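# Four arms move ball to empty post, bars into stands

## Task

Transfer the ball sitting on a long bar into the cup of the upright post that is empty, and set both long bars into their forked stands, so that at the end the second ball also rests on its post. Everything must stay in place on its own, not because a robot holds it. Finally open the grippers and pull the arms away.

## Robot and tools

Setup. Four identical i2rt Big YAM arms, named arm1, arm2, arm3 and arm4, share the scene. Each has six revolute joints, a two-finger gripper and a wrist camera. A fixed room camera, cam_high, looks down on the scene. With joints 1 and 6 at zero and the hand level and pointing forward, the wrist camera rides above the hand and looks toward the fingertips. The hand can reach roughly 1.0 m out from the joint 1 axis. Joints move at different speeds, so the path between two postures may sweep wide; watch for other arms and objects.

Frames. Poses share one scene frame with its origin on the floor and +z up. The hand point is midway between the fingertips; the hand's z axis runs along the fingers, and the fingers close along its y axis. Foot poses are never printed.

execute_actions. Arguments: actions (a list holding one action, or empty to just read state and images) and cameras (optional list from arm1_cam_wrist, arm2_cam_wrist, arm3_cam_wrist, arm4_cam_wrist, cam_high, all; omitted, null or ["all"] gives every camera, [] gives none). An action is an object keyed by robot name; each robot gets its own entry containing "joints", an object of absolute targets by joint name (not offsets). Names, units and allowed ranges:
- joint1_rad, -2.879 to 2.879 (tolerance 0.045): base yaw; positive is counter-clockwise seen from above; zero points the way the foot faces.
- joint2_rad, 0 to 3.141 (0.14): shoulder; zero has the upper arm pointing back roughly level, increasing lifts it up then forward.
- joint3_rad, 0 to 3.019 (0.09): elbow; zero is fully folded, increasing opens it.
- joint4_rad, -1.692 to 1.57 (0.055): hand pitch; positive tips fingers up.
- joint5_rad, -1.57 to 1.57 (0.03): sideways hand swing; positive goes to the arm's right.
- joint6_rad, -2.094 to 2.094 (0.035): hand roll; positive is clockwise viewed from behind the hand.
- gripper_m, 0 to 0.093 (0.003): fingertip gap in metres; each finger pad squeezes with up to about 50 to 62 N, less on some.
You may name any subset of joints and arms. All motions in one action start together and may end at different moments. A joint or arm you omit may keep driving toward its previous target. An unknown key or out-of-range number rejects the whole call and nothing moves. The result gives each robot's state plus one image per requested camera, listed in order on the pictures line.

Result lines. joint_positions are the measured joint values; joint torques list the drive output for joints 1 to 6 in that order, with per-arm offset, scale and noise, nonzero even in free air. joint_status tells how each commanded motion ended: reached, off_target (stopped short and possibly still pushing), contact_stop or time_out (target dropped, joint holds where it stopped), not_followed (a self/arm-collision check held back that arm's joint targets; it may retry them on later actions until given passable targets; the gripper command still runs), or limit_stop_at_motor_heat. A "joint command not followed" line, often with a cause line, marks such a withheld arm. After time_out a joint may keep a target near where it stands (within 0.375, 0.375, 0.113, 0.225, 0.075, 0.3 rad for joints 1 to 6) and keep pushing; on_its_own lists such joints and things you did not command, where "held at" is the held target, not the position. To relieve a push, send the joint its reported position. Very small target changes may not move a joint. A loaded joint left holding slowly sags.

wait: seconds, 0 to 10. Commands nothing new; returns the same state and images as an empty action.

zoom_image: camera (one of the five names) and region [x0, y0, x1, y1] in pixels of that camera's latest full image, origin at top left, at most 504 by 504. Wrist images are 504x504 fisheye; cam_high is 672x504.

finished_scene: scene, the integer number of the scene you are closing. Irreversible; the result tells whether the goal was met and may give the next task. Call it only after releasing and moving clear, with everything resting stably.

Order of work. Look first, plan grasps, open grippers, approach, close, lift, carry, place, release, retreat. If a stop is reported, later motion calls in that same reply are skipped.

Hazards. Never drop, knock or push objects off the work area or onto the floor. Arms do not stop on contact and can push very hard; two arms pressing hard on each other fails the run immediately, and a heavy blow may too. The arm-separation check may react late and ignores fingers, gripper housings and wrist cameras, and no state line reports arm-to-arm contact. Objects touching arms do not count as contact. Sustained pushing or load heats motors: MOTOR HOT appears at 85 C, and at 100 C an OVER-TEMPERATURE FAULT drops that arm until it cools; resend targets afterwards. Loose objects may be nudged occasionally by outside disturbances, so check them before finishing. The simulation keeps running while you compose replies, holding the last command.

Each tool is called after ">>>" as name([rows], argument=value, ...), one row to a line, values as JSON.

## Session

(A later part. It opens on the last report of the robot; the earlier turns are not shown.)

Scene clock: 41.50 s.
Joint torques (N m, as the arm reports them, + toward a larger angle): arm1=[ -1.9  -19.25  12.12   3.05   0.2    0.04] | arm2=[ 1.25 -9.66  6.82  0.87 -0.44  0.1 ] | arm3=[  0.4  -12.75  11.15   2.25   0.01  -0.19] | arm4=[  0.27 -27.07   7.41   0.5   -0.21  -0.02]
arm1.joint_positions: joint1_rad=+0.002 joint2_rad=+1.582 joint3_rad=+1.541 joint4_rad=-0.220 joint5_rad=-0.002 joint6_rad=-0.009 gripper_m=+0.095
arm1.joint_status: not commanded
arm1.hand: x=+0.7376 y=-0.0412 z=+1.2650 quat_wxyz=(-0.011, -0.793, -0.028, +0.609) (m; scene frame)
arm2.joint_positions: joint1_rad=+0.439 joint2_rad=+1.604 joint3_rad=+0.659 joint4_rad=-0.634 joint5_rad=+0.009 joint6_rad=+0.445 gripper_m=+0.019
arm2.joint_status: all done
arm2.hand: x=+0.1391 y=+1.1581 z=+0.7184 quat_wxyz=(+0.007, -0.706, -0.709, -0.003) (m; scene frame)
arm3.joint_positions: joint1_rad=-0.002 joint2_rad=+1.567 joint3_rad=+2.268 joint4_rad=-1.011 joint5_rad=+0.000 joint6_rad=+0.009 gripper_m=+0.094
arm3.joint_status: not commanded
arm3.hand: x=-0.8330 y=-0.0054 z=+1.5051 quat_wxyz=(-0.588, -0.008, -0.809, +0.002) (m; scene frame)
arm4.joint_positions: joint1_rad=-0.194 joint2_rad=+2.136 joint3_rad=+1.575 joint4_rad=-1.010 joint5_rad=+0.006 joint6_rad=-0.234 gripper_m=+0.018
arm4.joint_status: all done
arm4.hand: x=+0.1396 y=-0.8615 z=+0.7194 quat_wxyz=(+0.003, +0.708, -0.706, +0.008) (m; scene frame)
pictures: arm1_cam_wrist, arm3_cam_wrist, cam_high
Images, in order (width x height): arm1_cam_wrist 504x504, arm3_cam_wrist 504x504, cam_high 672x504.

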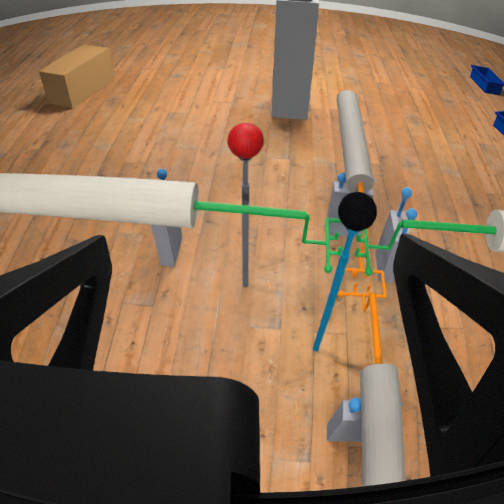

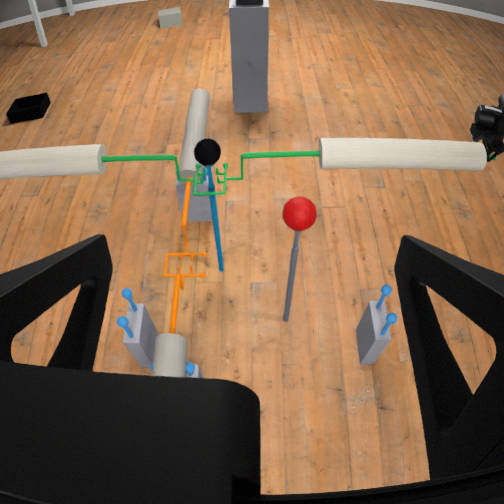

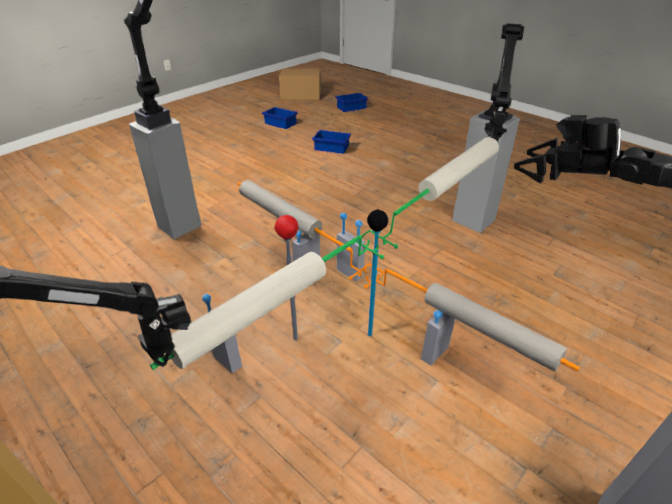

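>>> execute_actions([
  {"arm2":{"joints":{"joint1_rad":0.296,"joint2_rad":1.53,"joint3_rad":0.62,"joint4_rad":-0.61,"joint6_rad":0.30}},"arm4":{"joints":{"joint1_rad":-0.113,"joint2_rad":2.08,"joint3_rad":1.55,"joint4_rad":-0.99,"joint6_rad":-0.14}}},
], cameras=["arm1_cam_wrist"])

>>> execute_actions([
  {"arm2":{"joints":{"joint1_rad":0.048,"joint2_rad":1.50,"joint3_rad":0.583,"joint4_rad":-0.603,"joint6_rad":0.05}},"arm4":{"joints":{"joint1_rad":0.014,"joint2_rad":2.065,"joint3_rad":1.522,"joint4_rad":-0.98,"joint6_rad":-0.012}}},
], cameras=["arm1_cam_wrist","arm3_cam_wrist","cam_high"])

Scene clock: 43.30 s.
Joint torques (N m, as the arm reports them, + toward a larger angle): arm1=[ -1.78 -19.28  12.18   3.03   0.2    0.04] | arm2=[ 0.6  -9.49  7.08  0.57 -0.42  0.  ] | arm3=[  0.47 -13.43  11.15   2.37  -0.08  -0.21] | arm4=[ -0.36 -28.3    7.29   0.11  -0.17   0.04]
arm1.joint_positions: joint1_rad=+0.002 joint2_rad=+1.582 joint3_rad=+1.541 joint4_rad=-0.220 joint5_rad=-0.002 joint6_rad=-0.009 gripper_m=+0.095
arm1.joint_status: not commanded
arm1.hand: x=+0.7376 y=-0.0412 z=+1.2650 quat_wxyz=(-0.011, -0.793, -0.028, +0.609) (m; scene frame)
arm2.joint_positions: joint1_rad=+0.294 joint2_rad=+1.564 joint3_rad=+0.604 joint4_rad=-0.616 joint5_rad=+0.009 joint6_rad=+0.303 gripper_m=+0.019
arm2.joint_status: all done
arm2.hand: x=+0.0898 y=+1.1590 z=+0.7178 quat_wxyz=(+0.006, -0.707, -0.707, -0.004) (m; scene frame)
arm3.joint_positions: joint1_rad=-0.002 joint2_rad=+1.567 joint3_rad=+2.268 joint4_rad=-1.011 joint5_rad=+0.000 joint6_rad=+0.009 gripper_m=+0.094
arm3.joint_status: not commanded
arm3.hand: x=-0.8330 y=-0.0054 z=+1.5051 quat_wxyz=(-0.588, -0.008, -0.809, +0.002) (m; scene frame)
arm4.joint_positions: joint1_rad=-0.104 joint2_rad=+2.127 joint3_rad=+1.535 joint4_rad=-0.983 joint5_rad=+0.006 joint6_rad=-0.149 gripper_m=+0.018
arm4.joint_status: all done
arm4.hand: x=+0.0851 y=-0.8614 z=+0.7117 quat_wxyz=(+0.005, +0.710, -0.704, +0.009) (m; scene frame)
pictures: arm1_cam_wrist
Images, in order (width x height): arm1_cam_wrist 504x504.

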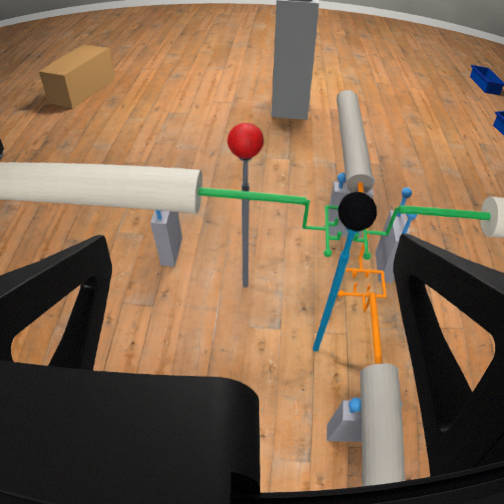

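Scene clock: 44.33 s.
Joint torques (N m, as the arm reports them, + toward a larger angle): arm1=[ -1.9  -19.27  12.19   3.04   0.21   0.04] | arm2=[ 0.82 -9.33  7.07  0.72 -0.29 -0.03] | arm3=[  1.12 -11.98  11.42   2.21  -0.03  -0.18] | arm4=[ -0.98 -27.87   7.27   0.22  -0.1   -0.02]
arm1.joint_positions: joint1_rad=+0.002 joint2_rad=+1.582 joint3_rad=+1.541 joint4_rad=-0.220 joint5_rad=-0.002 joint6_rad=-0.009 gripper_m=+0.095
arm1.joint_status: not commanded
arm1.hand: x=+0.7376 y=-0.0412 z=+1.2650 quat_wxyz=(-0.011, -0.793, -0.028, +0.609) (m; scene frame)
arm2.joint_positions: joint1_rad=+0.047 joint2_rad=+1.532 joint3_rad=+0.568 joint4_rad=-0.610 joint5_rad=+0.006 joint6_rad=+0.056 gripper_m=+0.019
arm2.joint_status: all done
arm2.hand: x=+0.0157 y=+1.1592 z=+0.7181 quat_wxyz=(+0.005, -0.707, -0.708, -0.005) (m; scene frame)
arm3.joint_positions: joint1_rad=-0.002 joint2_rad=+1.567 joint3_rad=+2.268 joint4_rad=-1.011 joint5_rad=+0.000 joint6_rad=+0.009 gripper_m=+0.094
arm3.joint_status: not commanded
arm3.hand: x=-0.8330 y=-0.0054 z=+1.5051 quat_wxyz=(-0.588, -0.008, -0.809, +0.002) (m; scene frame)
arm4.joint_positions: joint1_rad=+0.026 joint2_rad=+2.110 joint3_rad=+1.507 joint4_rad=-0.974 joint5_rad=+0.003 joint6_rad=-0.015 gripper_m=+0.018
arm4.joint_status: all done
arm4.hand: x=+0.0072 y=-0.8629 z=+0.7128 quat_wxyz=(+0.006, +0.709, -0.705, +0.008) (m; scene frame)
pictures: arm1_cam_wrist, arm3_cam_wrist, cam_high
Images, in order (width x height): arm1_cam_wrist 504x504, arm3_cam_wrist 504x504, cam_high 672x504.

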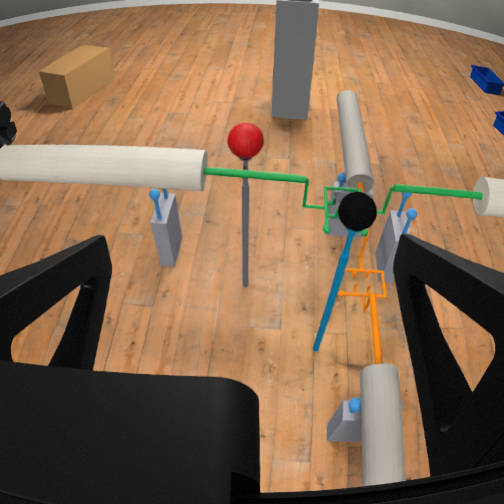

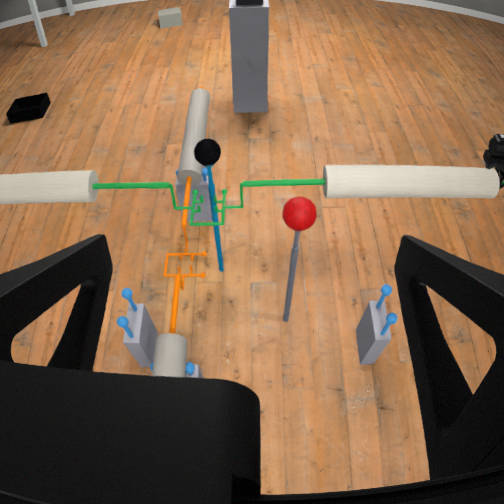

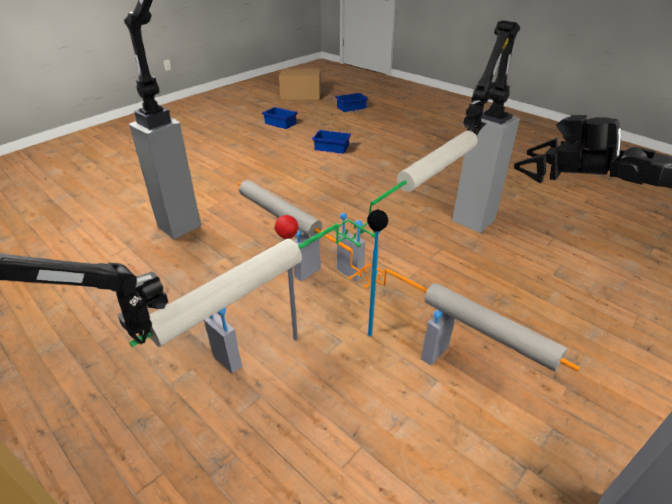

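>>> execute_actions([
  {"arm2":{"joints":{"joint1_rad":-0.008,"joint2_rad":1.395,"joint3_rad":0.65,"joint4_rad":-0.76,"joint6_rad":-0.005}},"arm4":{"joints":{"joint1_rad":0.035,"joint2_rad":1.995,"joint3_rad":1.55,"joint4_rad":-1.055,"joint6_rad":0.01}}},
], cameras=[])

>>> execute_actions([
  {"arm2":{"joints":{"joint2_rad":1.305,"joint3_rad":0.725,"joint4_rad":-0.915}},"arm4":{"joints":{"joint2_rad":1.93,"joint3_rad":1.57,"joint4_rad":-1.13}}},
], cameras=[])

>>> execute_actions([
  {"arm2":{"joints":{"joint2_rad":1.24,"joint3_rad":0.81,"joint4_rad":-1.06}},"arm4":{"joints":{"joint2_rad":1.87,"joint3_rad":1.59,"joint4_rad":-1.21}}},
], cameras=[])

>>> execute_actions([
  {"arm2":{"joints":{"joint2_rad":1.195,"joint3_rad":0.90,"joint4_rad":-1.195}},"arm4":{"joints":{"joint2_rad":1.812,"joint3_rad":1.612,"joint4_rad":-1.285}}},
], cameras=["cam_high"])

>>> execute_actions([
  {"arm2":{"joints":{"joint1_rad":-0.285,"joint2_rad":1.32,"joint3_rad":1.0,"joint4_rad":-1.185,"joint6_rad":-0.29}},"arm4":{"joints":{"joint1_rad":0.218,"joint2_rad":1.765,"joint3_rad":1.52,"joint4_rad":-1.265,"joint6_rad":0.2}}},
], cameras=[])

>>> execute_actions([
  {"arm2":{"joints":{"joint1_rad":-0.49,"joint2_rad":1.52,"joint3_rad":1.21,"joint4_rad":-1.19,"joint6_rad":-0.495}},"arm4":{"joints":{"joint1_rad":0.415,"joint2_rad":1.755,"joint3_rad":1.49,"joint4_rad":-1.255,"joint6_rad":0.395}}},
], cameras=[])

>>> execute_actions([
  {"arm2":{"joints":{"joint1_rad":-0.53,"joint2_rad":1.72,"joint3_rad":1.46,"joint4_rad":-1.24,"joint6_rad":-0.535}},"arm4":{"joints":{"joint1_rad":0.595,"joint2_rad":1.71,"joint3_rad":1.435,"joint4_rad":-1.245,"joint6_rad":0.585}}},
], cameras=["cam_high"])

Scene clock: 46.33 s.
Joint torques (N m, as the arm reports them, + toward a larger angle): arm1=[ -1.92 -19.41  12.18   3.09   0.2    0.06] | arm2=[ 0.11 -7.36 11.   -0.24 -0.34 -0.06] | arm3=[  0.67 -12.2   11.38   2.29  -0.07  -0.17] | arm4=[  0.74 -25.57   9.66   0.11  -0.12   0.22]
arm1.joint_positions: joint1_rad=+0.002 joint2_rad=+1.582 joint3_rad=+1.541 joint4_rad=-0.220 joint5_rad=-0.002 joint6_rad=-0.009 gripper_m=+0.095
arm1.joint_status: not commanded
arm1.hand: x=+0.7376 y=-0.0412 z=+1.2650 quat_wxyz=(-0.011, -0.793, -0.028, +0.609) (m; scene frame)
arm2.joint_positions: joint1_rad=-0.003 joint2_rad=+1.416 joint3_rad=+0.598 joint4_rad=-0.742 joint5_rad=+0.006 joint6_rad=-0.001 gripper_m=+0.019
arm2.joint_status: all done
arm2.hand: x=+0.0006 y=+1.1559 z=+0.7568 quat_wxyz=(+0.000, -0.704, -0.710, +0.000) (m; scene frame)
arm3.joint_positions: joint1_rad=-0.002 joint2_rad=+1.567 joint3_rad=+2.268 joint4_rad=-1.011 joint5_rad=+0.000 joint6_rad=+0.009 gripper_m=+0.094
arm3.joint_status: not commanded
arm3.hand: x=-0.8330 y=-0.0054 z=+1.5051 quat_wxyz=(-0.588, -0.008, -0.809, +0.002) (m; scene frame)
arm4.joint_positions: joint1_rad=+0.026 joint2_rad=+2.021 joint3_rad=+1.507 joint4_rad=-1.045 joint5_rad=+0.003 joint6_rad=-0.014 gripper_m=+0.018
arm4.joint_status: all done
arm4.hand: x=+0.0071 y=-0.8667 z=+0.7627 quat_wxyz=(-0.001, +0.709, -0.706, +0.002) (m; scene frame)
pictures: none
No camera images: the call's "cameras" was empty. Leave "cameras" out to get every camera's image.

Scene clock: 47.23 s.
Joint torques (N m, as the arm reports them, + toward a larger angle): arm1=[ -1.84 -19.28  12.15   3.08   0.21   0.04] | arm2=[ 0.4  -7.82 12.32 -0.25 -0.33 -0.01] | arm3=[  0.95 -11.54  11.14   2.19  -0.07  -0.15] | arm4=[  1.23 -25.47  10.46  -0.12  -0.1    0.23]
arm1.joint_positions: joint1_rad=+0.002 joint2_rad=+1.582 joint3_rad=+1.541 joint4_rad=-0.220 joint5_rad=-0.002 joint6_rad=-0.009 gripper_m=+0.095
arm1.joint_status: not commanded
arm1.hand: x=+0.7376 y=-0.0412 z=+1.2650 quat_wxyz=(-0.011, -0.793, -0.028, +0.609) (m; scene frame)
arm2.joint_positions: joint1_rad=-0.003 joint2_rad=+1.327 joint3_rad=+0.667 joint4_rad=-0.901 joint5_rad=+0.006 joint6_rad=-0.002 gripper_m=+0.019
arm2.joint_status: all done
arm2.hand: x=+0.0004 y=+1.1492 z=+0.8005 quat_wxyz=(+0.000, -0.704, -0.710, -0.001) (m; scene frame)
arm3.joint_positions: joint1_rad=-0.002 joint2_rad=+1.567 joint3_rad=+2.268 joint4_rad=-1.011 joint5_rad=+0.000 joint6_rad=+0.009 gripper_m=+0.094
arm3.joint_status: not commanded
arm3.hand: x=-0.8330 y=-0.0054 z=+1.5051 quat_wxyz=(-0.588, -0.008, -0.809, +0.002) (m; scene frame)
arm4.joint_positions: joint1_rad=+0.026 joint2_rad=+1.963 joint3_rad=+1.518 joint4_rad=-1.118 joint5_rad=+0.003 joint6_rad=-0.014 gripper_m=+0.018
arm4.joint_status: all done
arm4.hand: x=+0.0070 y=-0.8736 z=+0.7986 quat_wxyz=(+0.001, +0.709, -0.706, +0.004) (m; scene frame)
pictures: none
No camera images: the call's "cameras" was empty. Leave "cameras" out to get every camera's image.

Scene clock: 48.20 s.
Joint torques (N m, as the arm reports them, + toward a larger angle): arm1=[ -1.84 -19.46  12.15   3.11   0.21   0.04] | arm2=[ 0.08 -8.11 13.46  0.05 -0.34 -0.03] | arm3=[  1.41 -11.92  11.25   2.38  -0.08  -0.17] | arm4=[  0.85 -24.97  10.84  -0.07  -0.11   0.23]
arm1.joint_positions: joint1_rad=+0.002 joint2_rad=+1.582 joint3_rad=+1.541 joint4_rad=-0.220 joint5_rad=-0.002 joint6_rad=-0.009 gripper_m=+0.095
arm1.joint_status: not commanded
arm1.hand: x=+0.7376 y=-0.0412 z=+1.2650 quat_wxyz=(-0.011, -0.793, -0.028, +0.609) (m; scene frame)
arm2.joint_positions: joint1_rad=-0.003 joint2_rad=+1.265 joint3_rad=+0.750 joint4_rad=-1.045 joint5_rad=+0.006 joint6_rad=-0.002 gripper_m=+0.019
arm2.joint_status: all done
arm2.hand: x=+0.0001 y=+1.1418 z=+0.8440 quat_wxyz=(+0.000, -0.704, -0.710, -0.001) (m; scene frame)
arm3.joint_positions: joint1_rad=-0.002 joint2_rad=+1.567 joint3_rad=+2.268 joint4_rad=-1.011 joint5_rad=+0.000 joint6_rad=+0.009 gripper_m=+0.094
arm3.joint_status: not commanded
arm3.hand: x=-0.8330 y=-0.0054 z=+1.5051 quat_wxyz=(-0.588, -0.008, -0.809, +0.002) (m; scene frame)
arm4.joint_positions: joint1_rad=+0.026 joint2_rad=+1.901 joint3_rad=+1.536 joint4_rad=-1.197 joint5_rad=+0.003 joint6_rad=-0.014 gripper_m=+0.018
arm4.joint_status: all done
arm4.hand: x=+0.0069 y=-0.8809 z=+0.8394 quat_wxyz=(+0.000, +0.709, -0.706, +0.003) (m; scene frame)
pictures: none
No camera images: the call's "cameras" was empty. Leave "cameras" out to get every camera's image.

Scene clock: 49.17 s.
Joint torques (N m, as the arm reports them, + toward a larger angle): arm1=[ -1.83 -19.43  12.14   3.1    0.2    0.03] | arm2=[ 0.39 -8.05 13.81 -0.2  -0.31 -0.01] | arm3=[  0.07 -12.99  11.29   2.46  -0.07  -0.15] | arm4=[  1.01 -24.53  11.13  -0.27  -0.09   0.26]
arm1.joint_positions: joint1_rad=+0.002 joint2_rad=+1.582 joint3_rad=+1.541 joint4_rad=-0.220 joint5_rad=-0.002 joint6_rad=-0.009 gripper_m=+0.095
arm1.joint_status: not commanded
arm1.hand: x=+0.7376 y=-0.0412 z=+1.2650 quat_wxyz=(-0.011, -0.793, -0.028, +0.609) (m; scene frame)
arm2.joint_positions: joint1_rad=-0.003 joint2_rad=+1.223 joint3_rad=+0.840 joint4_rad=-1.175 joint5_rad=+0.006 joint6_rad=-0.002 gripper_m=+0.019
arm2.joint_status: all done
arm2.hand: x=-0.0001 y=+1.1349 z=+0.8869 quat_wxyz=(-0.001, -0.704, -0.710, +0.000) (m; scene frame)
arm3.joint_positions: joint1_rad=-0.002 joint2_rad=+1.567 joint3_rad=+2.268 joint4_rad=-1.011 joint5_rad=+0.000 joint6_rad=+0.009 gripper_m=+0.094
arm3.joint_status: not commanded
arm3.hand: x=-0.8330 y=-0.0054 z=+1.5051 quat_wxyz=(-0.588, -0.008, -0.809, +0.002) (m; scene frame)
arm4.joint_positions: joint1_rad=+0.026 joint2_rad=+1.844 joint3_rad=+1.559 joint4_rad=-1.269 joint5_rad=+0.003 joint6_rad=-0.014 gripper_m=+0.018
arm4.joint_status: all done
arm4.hand: x=+0.0068 y=-0.8881 z=+0.8783 quat_wxyz=(-0.003, +0.709, -0.706, +0.001) (m; scene frame)
pictures: cam_high
Images, in order (width x height): cam_high 672x504.

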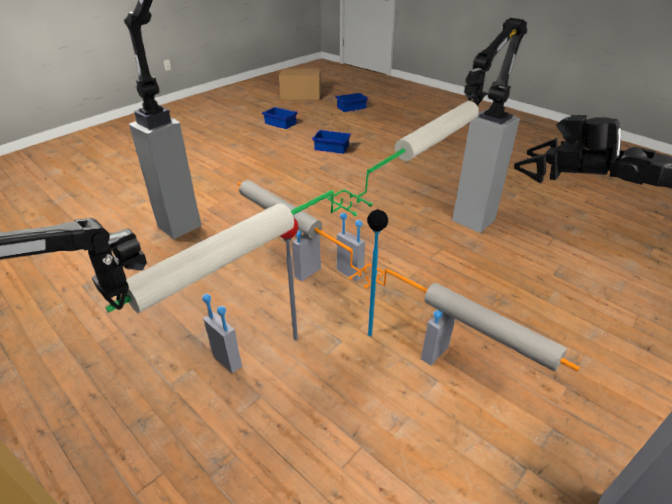

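Scene clock: 50.23 s.
Joint torques (N m, as the arm reports them, + toward a larger angle): arm1=[ -1.83 -19.27  12.22   3.07   0.21   0.05] | arm2=[ 0.61 -9.39 13.12  0.2  -0.2  -0.03] | arm3=[ -1.12 -11.58  11.14   2.35  -0.07  -0.27] | arm4=[ -0.48 -24.47   8.96  -0.07  -0.03   0.06]
arm1.joint_positions: joint1_rad=+0.002 joint2_rad=+1.582 joint3_rad=+1.541 joint4_rad=-0.220 joint5_rad=-0.002 joint6_rad=-0.009 gripper_m=+0.095
arm1.joint_status: not commanded
arm1.hand: x=+0.7376 y=-0.0412 z=+1.2650 quat_wxyz=(-0.011, -0.793, -0.028, +0.609) (m; scene frame)
arm2.joint_positions: joint1_rad=-0.287 joint2_rad=+1.347 joint3_rad=+0.947 joint4_rad=-1.177 joint5_rad=+0.003 joint6_rad=-0.282 gripper_m=+0.019
arm2.joint_status: all done
arm2.hand: x=-0.0984 y=+1.1081 z=+0.8853 quat_wxyz=(+0.004, -0.705, -0.709, -0.009) (m; scene frame)
arm3.joint_positions: joint1_rad=-0.002 joint2_rad=+1.567 joint3_rad=+2.268 joint4_rad=-1.011 joint5_rad=+0.000 joint6_rad=+0.009 gripper_m=+0.094
arm3.joint_status: not commanded
arm3.hand: x=-0.8330 y=-0.0054 z=+1.5051 quat_wxyz=(-0.588, -0.008, -0.809, +0.002) (m; scene frame)
arm4.joint_positions: joint1_rad=+0.231 joint2_rad=+1.809 joint3_rad=+1.497 joint4_rad=-1.253 joint5_rad=+0.002 joint6_rad=+0.191 gripper_m=+0.018
arm4.joint_status: all done
arm4.hand: x=-0.1038 y=-0.9165 z=+0.8744 quat_wxyz=(+0.002, +0.708, -0.706, +0.004) (m; scene frame)
pictures: none
No camera images: the call's "cameras" was empty. Leave "cameras" out to get every camera's image.

Scene clock: 51.30 s.
Joint torques (N m, as the arm reports them, + toward a larger angle): arm1=[ -1.88 -19.43  12.17   3.04   0.2    0.05] | arm2=[  1.63 -13.25  13.4    0.14  -0.16   0.  ] | arm3=[ -0.65 -11.89  11.32   2.39   0.01  -0.19] | arm4=[ -0.59 -24.43   9.15   0.36   0.04   0.07]
arm1.joint_positions: joint1_rad=+0.002 joint2_rad=+1.582 joint3_rad=+1.541 joint4_rad=-0.220 joint5_rad=-0.002 joint6_rad=-0.009 gripper_m=+0.095
arm1.joint_status: not commanded
arm1.hand: x=+0.7376 y=-0.0412 z=+1.2650 quat_wxyz=(-0.011, -0.793, -0.028, +0.609) (m; scene frame)
arm2.joint_positions: joint1_rad=-0.496 joint2_rad=+1.556 joint3_rad=+1.153 joint4_rad=-1.183 joint5_rad=+0.001 joint6_rad=-0.493 gripper_m=+0.019
arm2.joint_status: all done
arm2.hand: x=-0.2030 y=+1.0673 z=+0.8785 quat_wxyz=(+0.004, -0.705, -0.710, -0.013) (m; scene frame)
arm3.joint_positions: joint1_rad=-0.002 joint2_rad=+1.567 joint3_rad=+2.268 joint4_rad=-1.011 joint5_rad=+0.000 joint6_rad=+0.009 gripper_m=+0.094
arm3.joint_status: not commanded
arm3.hand: x=-0.8330 y=-0.0054 z=+1.5051 quat_wxyz=(-0.588, -0.008, -0.809, +0.002) (m; scene frame)
arm4.joint_positions: joint1_rad=+0.431 joint2_rad=+1.798 joint3_rad=+1.464 joint4_rad=-1.251 joint5_rad=+0.001 joint6_rad=+0.385 gripper_m=+0.018
arm4.joint_status: all done
arm4.hand: x=-0.2033 y=-0.9585 z=+0.8684 quat_wxyz=(+0.007, +0.710, -0.704, +0.012) (m; scene frame)
pictures: none
No camera images: the call's "cameras" was empty. Leave "cameras" out to get every camera's image.

Scene clock: 52.30 s.
Joint torques (N m, as the arm reports them, + toward a larger angle): arm1=[ -1.99 -19.27  12.14   3.05   0.2    0.05] | arm2=[  0.55 -16.26  14.91   0.05  -0.09  -0.13] | arm3=[  0.62 -13.7   11.08   2.3   -0.1   -0.19] | arm4=[ -1.06 -22.93   8.95   0.49   0.15   0.07]
arm1.joint_positions: joint1_rad=+0.002 joint2_rad=+1.582 joint3_rad=+1.541 joint4_rad=-0.220 joint5_rad=-0.002 joint6_rad=-0.009 gripper_m=+0.095
arm1.joint_status: not commanded
arm1.hand: x=+0.7376 y=-0.0412 z=+1.2650 quat_wxyz=(-0.011, -0.793, -0.028, +0.609) (m; scene frame)
arm2.joint_positions: joint1_rad=-0.529 joint2_rad=+1.760 joint3_rad=+1.385 joint4_rad=-1.230 joint5_rad=+0.001 joint6_rad=-0.522 gripper_m=+0.019
arm2.joint_status: all done
arm2.hand: x=-0.2526 y=+1.0092 z=+0.8671 quat_wxyz=(+0.006, -0.706, -0.708, -0.023) (m; scene frame)
arm3.joint_positions: joint1_rad=-0.002 joint2_rad=+1.567 joint3_rad=+2.268 joint4_rad=-1.011 joint5_rad=+0.000 joint6_rad=+0.009 gripper_m=+0.094
arm3.joint_status: not commanded
arm3.hand: x=-0.8330 y=-0.0054 z=+1.5051 quat_wxyz=(-0.588, -0.008, -0.809, +0.002) (m; scene frame)
arm4.joint_positions: joint1_rad=+0.613 joint2_rad=+1.749 joint3_rad=+1.411 joint4_rad=-1.247 joint5_rad=-0.002 joint6_rad=+0.576 gripper_m=+0.018
arm4.joint_status: all done
arm4.hand: x=-0.2792 y=-1.0185 z=+0.8749 quat_wxyz=(+0.007, +0.707, -0.707, +0.012) (m; scene frame)
pictures: cam_high
Images, in order (width x height): cam_high 672x504.

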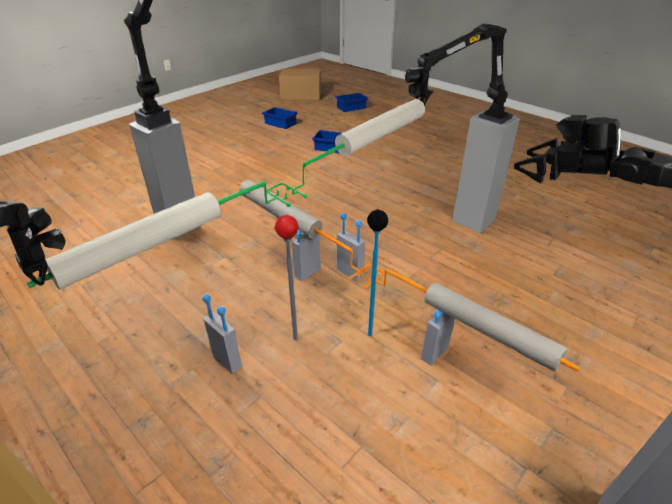

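Now descending.

>>> execute_actions([
  {"arm2":{"joints":{"joint2_rad":1.80,"joint3_rad":1.32,"joint4_rad":-1.04}},"arm4":{"joints":{"joint1_rad":0.59,"joint2_rad":1.81,"joint3_rad":1.315,"joint4_rad":-1.04}}},
], cameras=[])

>>> execute_actions([
  {"arm2":{"joints":{"joint2_rad":1.98,"joint3_rad":1.245,"joint4_rad":-0.79}},"arm4":{"joints":{"joint2_rad":1.985,"joint3_rad":1.24,"joint4_rad":-0.795}}},
], cameras=[])

>>> execute_actions([
  {"arm2":{"joints":{"joint2_rad":2.125,"joint3_rad":1.245,"joint4_rad":-0.65}},"arm4":{"joints":{"joint2_rad":2.13,"joint3_rad":1.24,"joint4_rad":-0.655}}},
], cameras=[])

>>> execute_actions([
  {"arm2":{"joints":{"joint2_rad":2.285,"joint3_rad":1.29,"joint4_rad":-0.52}},"arm4":{"joints":{"joint2_rad":2.29,"joint3_rad":1.28,"joint4_rad":-0.53}}},
], cameras=[])

>>> execute_actions([
  {"arm2":{"joints":{"joint2_rad":2.42,"joint3_rad":1.34,"joint4_rad":-0.445}},"arm4":{"joints":{"joint2_rad":2.415,"joint3_rad":1.325,"joint4_rad":-0.455}}},
], cameras=["cam_high"])

Scene clock: 54.00 s.
Joint torques (N m, as the arm reports them, + toward a larger angle): arm1=[ -2.03 -19.35  12.16   3.06   0.2    0.04] | arm2=[  0.25 -16.77  10.09   0.69  -0.03  -0.11] | arm3=[  0.49 -12.83  11.17   2.26   0.    -0.22] | arm4=[ -0.2  -23.59   7.73   0.4    0.01   0.1 ]
arm1.joint_positions: joint1_rad=+0.002 joint2_rad=+1.582 joint3_rad=+1.541 joint4_rad=-0.220 joint5_rad=-0.002 joint6_rad=-0.009 gripper_m=+0.095
arm1.joint_status: not commanded
arm1.hand: x=+0.7376 y=-0.0412 z=+1.2650 quat_wxyz=(-0.011, -0.793, -0.028, +0.609) (m; scene frame)
arm2.joint_positions: joint1_rad=-0.529 joint2_rad=+1.846 joint3_rad=+1.294 joint4_rad=-1.051 joint5_rad=-0.001 joint6_rad=-0.523 gripper_m=+0.019
arm2.joint_status: all done
arm2.hand: x=-0.2521 y=+1.0093 z=+0.7932 quat_wxyz=(+0.005, -0.706, -0.708, -0.022) (m; scene frame)
arm3.joint_positions: joint1_rad=-0.002 joint2_rad=+1.567 joint3_rad=+2.268 joint4_rad=-1.011 joint5_rad=+0.000 joint6_rad=+0.009 gripper_m=+0.094
arm3.joint_status: not commanded
arm3.hand: x=-0.8330 y=-0.0054 z=+1.5051 quat_wxyz=(-0.588, -0.008, -0.809, +0.002) (m; scene frame)
arm4.joint_positions: joint1_rad=+0.601 joint2_rad=+1.850 joint3_rad=+1.297 joint4_rad=-1.039 joint5_rad=+0.002 joint6_rad=+0.572 gripper_m=+0.018
arm4.joint_status: all done
arm4.hand: x=-0.2728 y=-1.0174 z=+0.7856 quat_wxyz=(+0.006, +0.704, -0.710, +0.016) (m; scene frame)
pictures: none
No camera images: the call's "cameras" was empty. Leave "cameras" out to get every camera's image.

Scene clock: 55.03 s.
Joint torques (N m, as the arm reports them, + toward a larger angle): arm1=[ -1.93 -19.34  12.18   3.1    0.21   0.04] | arm2=[  0.5  -18.1    7.89   0.44   0.08  -0.08] | arm3=[  1.32 -12.28  11.33   2.42   0.    -0.17] | arm4=[  0.02 -24.78   6.     0.14  -0.06   0.14]
arm1.joint_positions: joint1_rad=+0.002 joint2_rad=+1.582 joint3_rad=+1.541 joint4_rad=-0.220 joint5_rad=-0.002 joint6_rad=-0.009 gripper_m=+0.095
arm1.joint_status: not commanded
arm1.hand: x=+0.7376 y=-0.0412 z=+1.2650 quat_wxyz=(-0.011, -0.793, -0.028, +0.609) (m; scene frame)
arm2.joint_positions: joint1_rad=-0.529 joint2_rad=+2.037 joint3_rad=+1.231 joint4_rad=-0.795 joint5_rad=-0.003 joint6_rad=-0.523 gripper_m=+0.019
arm2.joint_status: all done
arm2.hand: x=-0.2520 y=+1.0082 z=+0.6798 quat_wxyz=(+0.004, -0.705, -0.709, -0.021) (m; scene frame)
arm3.joint_positions: joint1_rad=-0.002 joint2_rad=+1.567 joint3_rad=+2.268 joint4_rad=-1.011 joint5_rad=+0.000 joint6_rad=+0.009 gripper_m=+0.094
arm3.joint_status: not commanded
arm3.hand: x=-0.8330 y=-0.0054 z=+1.5051 quat_wxyz=(-0.588, -0.008, -0.809, +0.002) (m; scene frame)
arm4.joint_positions: joint1_rad=+0.599 joint2_rad=+2.029 joint3_rad=+1.229 joint4_rad=-0.791 joint5_rad=+0.003 joint6_rad=+0.570 gripper_m=+0.018
arm4.joint_status: all done
arm4.hand: x=-0.2718 y=-1.0182 z=+0.6764 quat_wxyz=(+0.005, +0.704, -0.710, +0.016) (m; scene frame)
pictures: none
No camera images: the call's "cameras" was empty. Leave "cameras" out to get every camera's image.

Scene clock: 55.97 s.
Joint torques (N m, as the arm reports them, + toward a larger angle): arm1=[ -1.9  -19.33  12.16   3.06   0.21   0.04] | arm2=[ -0.06 -17.33   7.61   0.31   0.22  -0.07] | arm3=[  0.1  -11.87  11.19   2.34  -0.06  -0.17] | arm4=[  0.28 -24.37   5.75  -0.02  -0.13   0.18]
arm1.joint_positions: joint1_rad=+0.002 joint2_rad=+1.582 joint3_rad=+1.541 joint4_rad=-0.220 joint5_rad=-0.002 joint6_rad=-0.009 gripper_m=+0.095
arm1.joint_status: not commanded
arm1.hand: x=+0.7376 y=-0.0412 z=+1.2650 quat_wxyz=(-0.011, -0.793, -0.028, +0.609) (m; scene frame)
arm2.joint_positions: joint1_rad=-0.526 joint2_rad=+2.166 joint3_rad=+1.223 joint4_rad=-0.648 joint5_rad=-0.006 joint6_rad=-0.525 gripper_m=+0.019
arm2.joint_status: all done
arm2.hand: x=-0.2499 y=+1.0079 z=+0.6141 quat_wxyz=(+0.001, -0.704, -0.710, -0.017) (m; scene frame)
arm3.joint_positions: joint1_rad=-0.002 joint2_rad=+1.567 joint3_rad=+2.268 joint4_rad=-1.011 joint5_rad=+0.000 joint6_rad=+0.009 gripper_m=+0.094
arm3.joint_status: not commanded
arm3.hand: x=-0.8330 y=-0.0054 z=+1.5051 quat_wxyz=(-0.588, -0.008, -0.809, +0.002) (m; scene frame)
arm4.joint_positions: joint1_rad=+0.595 joint2_rad=+2.163 joint3_rad=+1.221 joint4_rad=-0.645 joint5_rad=+0.006 joint6_rad=+0.567 gripper_m=+0.018
arm4.joint_status: all done
arm4.hand: x=-0.2691 y=-1.0186 z=+0.6086 quat_wxyz=(+0.003, +0.704, -0.710, +0.014) (m; scene frame)
pictures: none
No camera images: the call's "cameras" was empty. Leave "cameras" out to get every camera's image.

Scene clock: 56.93 s.
Joint torques (N m, as the arm reports them, + toward a larger angle): arm1=[ -1.94 -19.29  12.15   3.04   0.2    0.04] | arm2=[  0.48 -18.59   7.23   0.45   0.17  -0.08] | arm3=[  0.71 -12.3   11.42   2.36  -0.12  -0.1 ] | arm4=[  0.17 -25.38   5.13   0.1   -0.1    0.21]
arm1.joint_positions: joint1_rad=+0.002 joint2_rad=+1.582 joint3_rad=+1.541 joint4_rad=-0.220 joint5_rad=-0.002 joint6_rad=-0.009 gripper_m=+0.095
arm1.joint_status: not commanded
arm1.hand: x=+0.7376 y=-0.0412 z=+1.2650 quat_wxyz=(-0.011, -0.793, -0.028, +0.609) (m; scene frame)
arm2.joint_positions: joint1_rad=-0.528 joint2_rad=+2.328 joint3_rad=+1.261 joint4_rad=-0.521 joint5_rad=-0.005 joint6_rad=-0.525 gripper_m=+0.019
arm2.joint_status: all done
arm2.hand: x=-0.2512 y=+1.0078 z=+0.5416 quat_wxyz=(+0.001, -0.705, -0.710, -0.015) (m; scene frame)
arm3.joint_positions: joint1_rad=-0.002 joint2_rad=+1.567 joint3_rad=+2.268 joint4_rad=-1.011 joint5_rad=+0.000 joint6_rad=+0.009 gripper_m=+0.094
arm3.joint_status: not commanded
arm3.hand: x=-0.8330 y=-0.0054 z=+1.5051 quat_wxyz=(-0.588, -0.008, -0.809, +0.002) (m; scene frame)
arm4.joint_positions: joint1_rad=+0.595 joint2_rad=+2.323 joint3_rad=+1.260 joint4_rad=-0.522 joint5_rad=+0.005 joint6_rad=+0.566 gripper_m=+0.018
arm4.joint_status: all done
arm4.hand: x=-0.2701 y=-1.0183 z=+0.5371 quat_wxyz=(+0.004, +0.705, -0.709, +0.013) (m; scene frame)
pictures: none
No camera images: the call's "cameras" was empty. Leave "cameras" out to get every camera's image.

Scene clock: 57.87 s.
Joint torques (N m, as the arm reports them, + toward a larger angle): arm1=[ -1.97 -19.3   12.15   3.04   0.21   0.04] | arm2=[  0.75 -17.79   6.21   0.41   0.08  -0.07] | arm3=[  0.01 -11.99  11.33   2.26  -0.05  -0.17] | arm4=[  0.09 -24.93   4.37   0.2   -0.09   0.2 ]
arm1.joint_positions: joint1_rad=+0.002 joint2_rad=+1.582 joint3_rad=+1.541 joint4_rad=-0.220 joint5_rad=-0.002 joint6_rad=-0.009 gripper_m=+0.095
arm1.joint_status: not commanded
arm1.hand: x=+0.7376 y=-0.0412 z=+1.2650 quat_wxyz=(-0.011, -0.793, -0.028, +0.609) (m; scene frame)
arm2.joint_positions: joint1_rad=-0.529 joint2_rad=+2.456 joint3_rad=+1.315 joint4_rad=-0.448 joint5_rad=-0.004 joint6_rad=-0.525 gripper_m=+0.019
arm2.joint_status: all done
arm2.hand: x=-0.2524 y=+1.0077 z=+0.4875 quat_wxyz=(+0.002, -0.705, -0.709, -0.015) (m; scene frame)
arm3.joint_positions: joint1_rad=-0.002 joint2_rad=+1.567 joint3_rad=+2.268 joint4_rad=-1.011 joint5_rad=+0.000 joint6_rad=+0.009 gripper_m=+0.094
arm3.joint_status: not commanded
arm3.hand: x=-0.8330 y=-0.0054 z=+1.5051 quat_wxyz=(-0.588, -0.008, -0.809, +0.002) (m; scene frame)
arm4.joint_positions: joint1_rad=+0.595 joint2_rad=+2.442 joint3_rad=+1.307 joint4_rad=-0.450 joint5_rad=+0.004 joint6_rad=+0.565 gripper_m=+0.018
arm4.joint_status: all done
arm4.hand: x=-0.2707 y=-1.0183 z=+0.4866 quat_wxyz=(+0.004, +0.705, -0.709, +0.013) (m; scene frame)
pictures: cam_high
Images, in order (width x height): cam_high 672x504.

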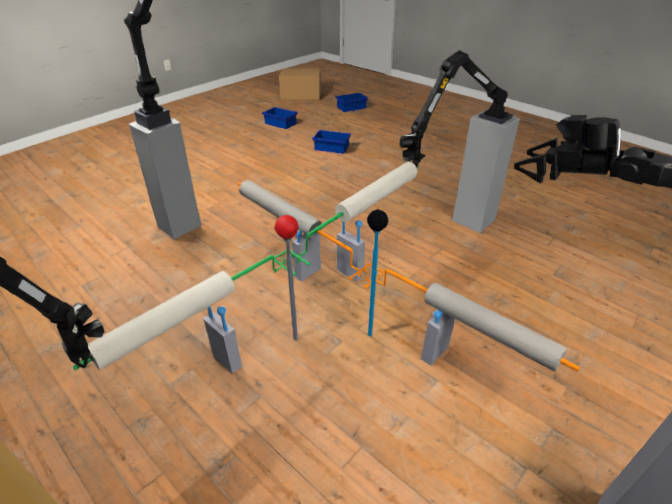

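>>> execute_actions([
  {"arm2":{"joints":{"joint2_rad":2.515,"joint3_rad":1.395,"joint4_rad":-0.407}},"arm4":{"joints":{"joint1_rad":0.605,"joint2_rad":2.497,"joint3_rad":1.36,"joint4_rad":-0.41}}},
], cameras=[])

>>> execute_actions([
  {"arm2":{"joints":{"gripper_m":0.09}},"arm4":{"joints":{"gripper_m":0.09}}},
], cameras=[])

>>> execute_actions([
  {"arm2":{"joints":{"joint2_rad":2.2,"joint3_rad":1.15,"joint4_rad":-0.6}},"arm4":{"joints":{"joint2_rad":2.2,"joint3_rad":1.15,"joint4_rad":-0.6}}},
])

Scene clock: 59.03 s.
Joint torques (N m, as the arm reports them, + toward a larger angle): arm1=[ -1.9  -19.47  12.18   3.07   0.2    0.04] | arm2=[  0.34 -18.42   6.17   0.51   0.    -0.08] | arm3=[  0.29 -13.08  11.22   2.17  -0.07  -0.18] | arm4=[  0.81 -24.6    4.22   0.39   0.05   0.22]
arm1.joint_positions: joint1_rad=+0.002 joint2_rad=+1.582 joint3_rad=+1.541 joint4_rad=-0.220 joint5_rad=-0.002 joint6_rad=-0.009 gripper_m=+0.095
arm1.joint_status: not commanded
arm1.hand: x=+0.7376 y=-0.0412 z=+1.2650 quat_wxyz=(-0.011, -0.793, -0.028, +0.609) (m; scene frame)
arm2.joint_positions: joint1_rad=-0.529 joint2_rad=+2.544 joint3_rad=+1.371 joint4_rad=-0.412 joint5_rad=-0.002 joint6_rad=-0.525 gripper_m=+0.019
arm2.joint_status: all done
arm2.hand: x=-0.2547 y=+1.0040 z=+0.4522 quat_wxyz=(+0.002, -0.705, -0.709, -0.013) (m; scene frame)
arm3.joint_positions: joint1_rad=-0.002 joint2_rad=+1.567 joint3_rad=+2.268 joint4_rad=-1.011 joint5_rad=+0.000 joint6_rad=+0.009 gripper_m=+0.094
arm3.joint_status: not commanded
arm3.hand: x=-0.8330 y=-0.0054 z=+1.5051 quat_wxyz=(-0.588, -0.008, -0.809, +0.002) (m; scene frame)
arm4.joint_positions: joint1_rad=+0.598 joint2_rad=+2.518 joint3_rad=+1.340 joint4_rad=-0.409 joint5_rad=+0.002 joint6_rad=+0.565 gripper_m=+0.018
arm4.joint_status: all done
arm4.hand: x=-0.2715 y=-1.0212 z=+0.4541 quat_wxyz=(+0.006, +0.706, -0.708, +0.013) (m; scene frame)
pictures: none
No camera images: the call's "cameras" was empty. Leave "cameras" out to get every camera's image.

Scene clock: 59.73 s.
Joint torques (N m, as the arm reports them, + toward a larger angle): arm1=[ -1.93 -19.39  12.14   3.05   0.21   0.04] | arm2=[  0.93 -17.8    5.95   0.58  -0.05  -0.05] | arm3=[  0.09 -12.05  11.45   2.1   -0.02  -0.16] | arm4=[  0.37 -24.2    4.27   0.37   0.03   0.11]
arm1.joint_positions: joint1_rad=+0.002 joint2_rad=+1.582 joint3_rad=+1.541 joint4_rad=-0.220 joint5_rad=-0.002 joint6_rad=-0.009 gripper_m=+0.095
arm1.joint_status: not commanded
arm1.hand: x=+0.7376 y=-0.0412 z=+1.2650 quat_wxyz=(-0.011, -0.793, -0.028, +0.609) (m; scene frame)
arm2.joint_positions: joint1_rad=-0.529 joint2_rad=+2.544 joint3_rad=+1.372 joint4_rad=-0.412 joint5_rad=-0.001 joint6_rad=-0.527 gripper_m=+0.090
arm2.joint_status: all done
arm2.hand: x=-0.2551 y=+1.0037 z=+0.4523 quat_wxyz=(+0.003, -0.704, -0.710, -0.013) (m; scene frame)
arm3.joint_positions: joint1_rad=-0.002 joint2_rad=+1.567 joint3_rad=+2.268 joint4_rad=-1.011 joint5_rad=+0.000 joint6_rad=+0.009 gripper_m=+0.094
arm3.joint_status: not commanded
arm3.hand: x=-0.8330 y=-0.0054 z=+1.5051 quat_wxyz=(-0.588, -0.008, -0.809, +0.002) (m; scene frame)
arm4.joint_positions: joint1_rad=+0.598 joint2_rad=+2.512 joint3_rad=+1.341 joint4_rad=-0.409 joint5_rad=+0.002 joint6_rad=+0.571 gripper_m=+0.090
arm4.joint_status: all done
arm4.hand: x=-0.2731 y=-1.0187 z=+0.4570 quat_wxyz=(+0.005, +0.704, -0.710, +0.010) (m; scene frame)
pictures: none
No camera images: the call's "cameras" was empty. Leave "cameras" out to get every camera's image.

Scene clock: 60.87 s.
Joint torques (N m, as the arm reports them, + toward a larger angle): arm1=[ -2.   -19.39  12.14   3.07   0.21   0.03] | arm2=[  0.67 -14.27   4.91  -0.16  -0.02  -0.03] | arm3=[  0.03 -11.72  11.38   2.41  -0.03  -0.17] | arm4=[  0.75 -18.97   4.03   0.05   0.06   0.12]
arm1.joint_positions: joint1_rad=+0.002 joint2_rad=+1.582 joint3_rad=+1.541 joint4_rad=-0.220 joint5_rad=-0.002 joint6_rad=-0.009 gripper_m=+0.095
arm1.joint_status: not commanded
arm1.hand: x=+0.7376 y=-0.0412 z=+1.2650 quat_wxyz=(-0.011, -0.793, -0.028, +0.609) (m; scene frame)
arm2.joint_positions: joint1_rad=-0.529 joint2_rad=+2.198 joint3_rad=+1.147 joint4_rad=-0.586 joint5_rad=-0.001 joint6_rad=-0.527 gripper_m=+0.090
arm2.joint_status: all done
arm2.hand: x=-0.2334 y=+1.0419 z=+0.5838 quat_wxyz=(+0.010, -0.704, -0.709, -0.039) (m; scene frame)
arm3.joint_positions: joint1_rad=-0.002 joint2_rad=+1.567 joint3_rad=+2.268 joint4_rad=-1.011 joint5_rad=+0.000 joint6_rad=+0.009 gripper_m=+0.094
arm3.joint_status: not commanded
arm3.hand: x=-0.8330 y=-0.0054 z=+1.5051 quat_wxyz=(-0.588, -0.008, -0.809, +0.002) (m; scene frame)
arm4.joint_positions: joint1_rad=+0.598 joint2_rad=+2.185 joint3_rad=+1.146 joint4_rad=-0.594 joint5_rad=+0.002 joint6_rad=+0.571 gripper_m=+0.090
arm4.joint_status: all done
arm4.hand: x=-0.2518 y=-1.0510 z=+0.5832 quat_wxyz=(+0.011, +0.703, -0.710, +0.036) (m; scene frame)
pictures: arm1_cam_wrist, arm2_cam_wrist, arm3_cam_wrist, arm4_cam_wrist, cam_high
Images, in order (width x height): arm1_cam_wrist 504x504, arm2_cam_wrist 504x504, arm3_cam_wrist 504x504, arm4_cam_wrist 504x504, cam_high 672x504.

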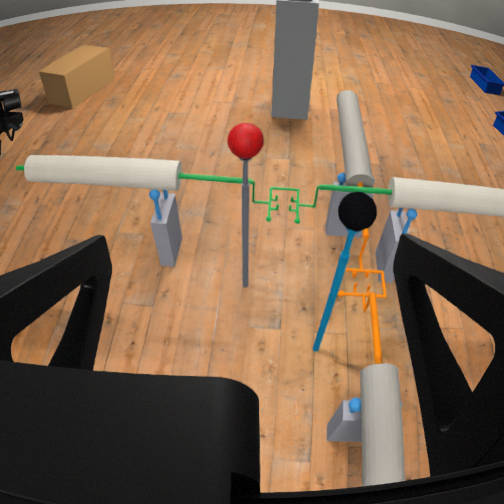

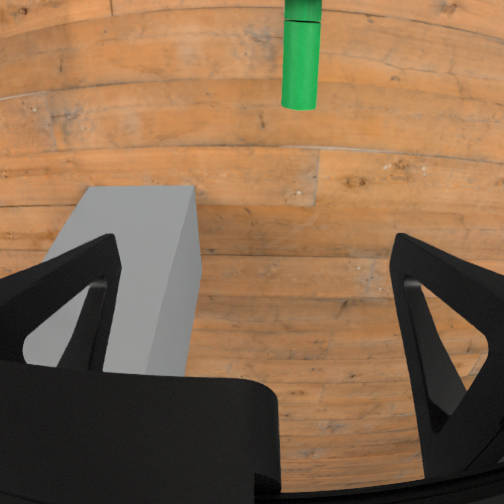

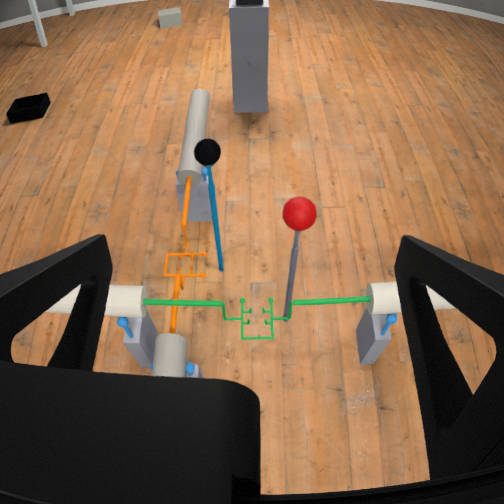

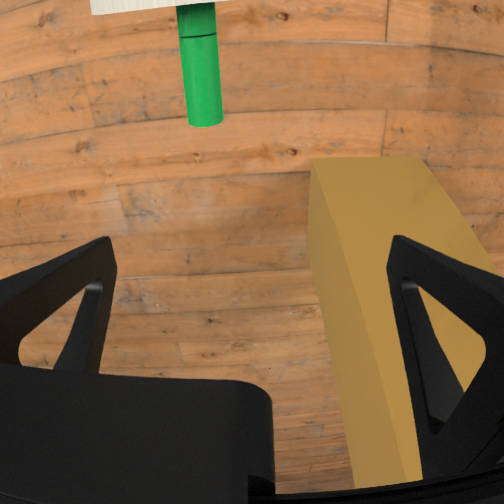

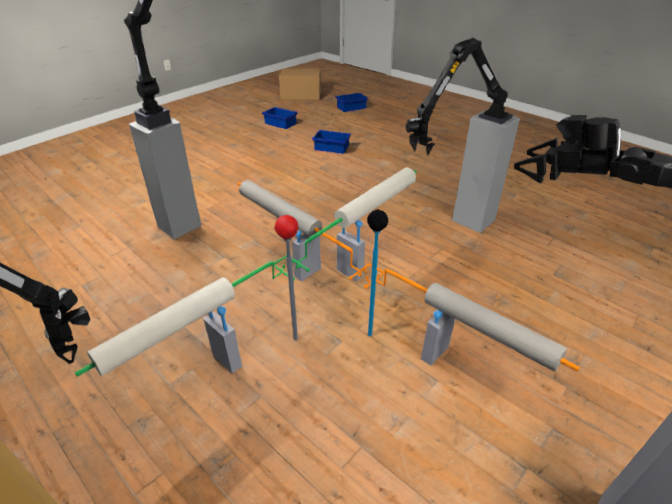

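>>> finished_scene(scene=1)

The scene is finished: the task was done.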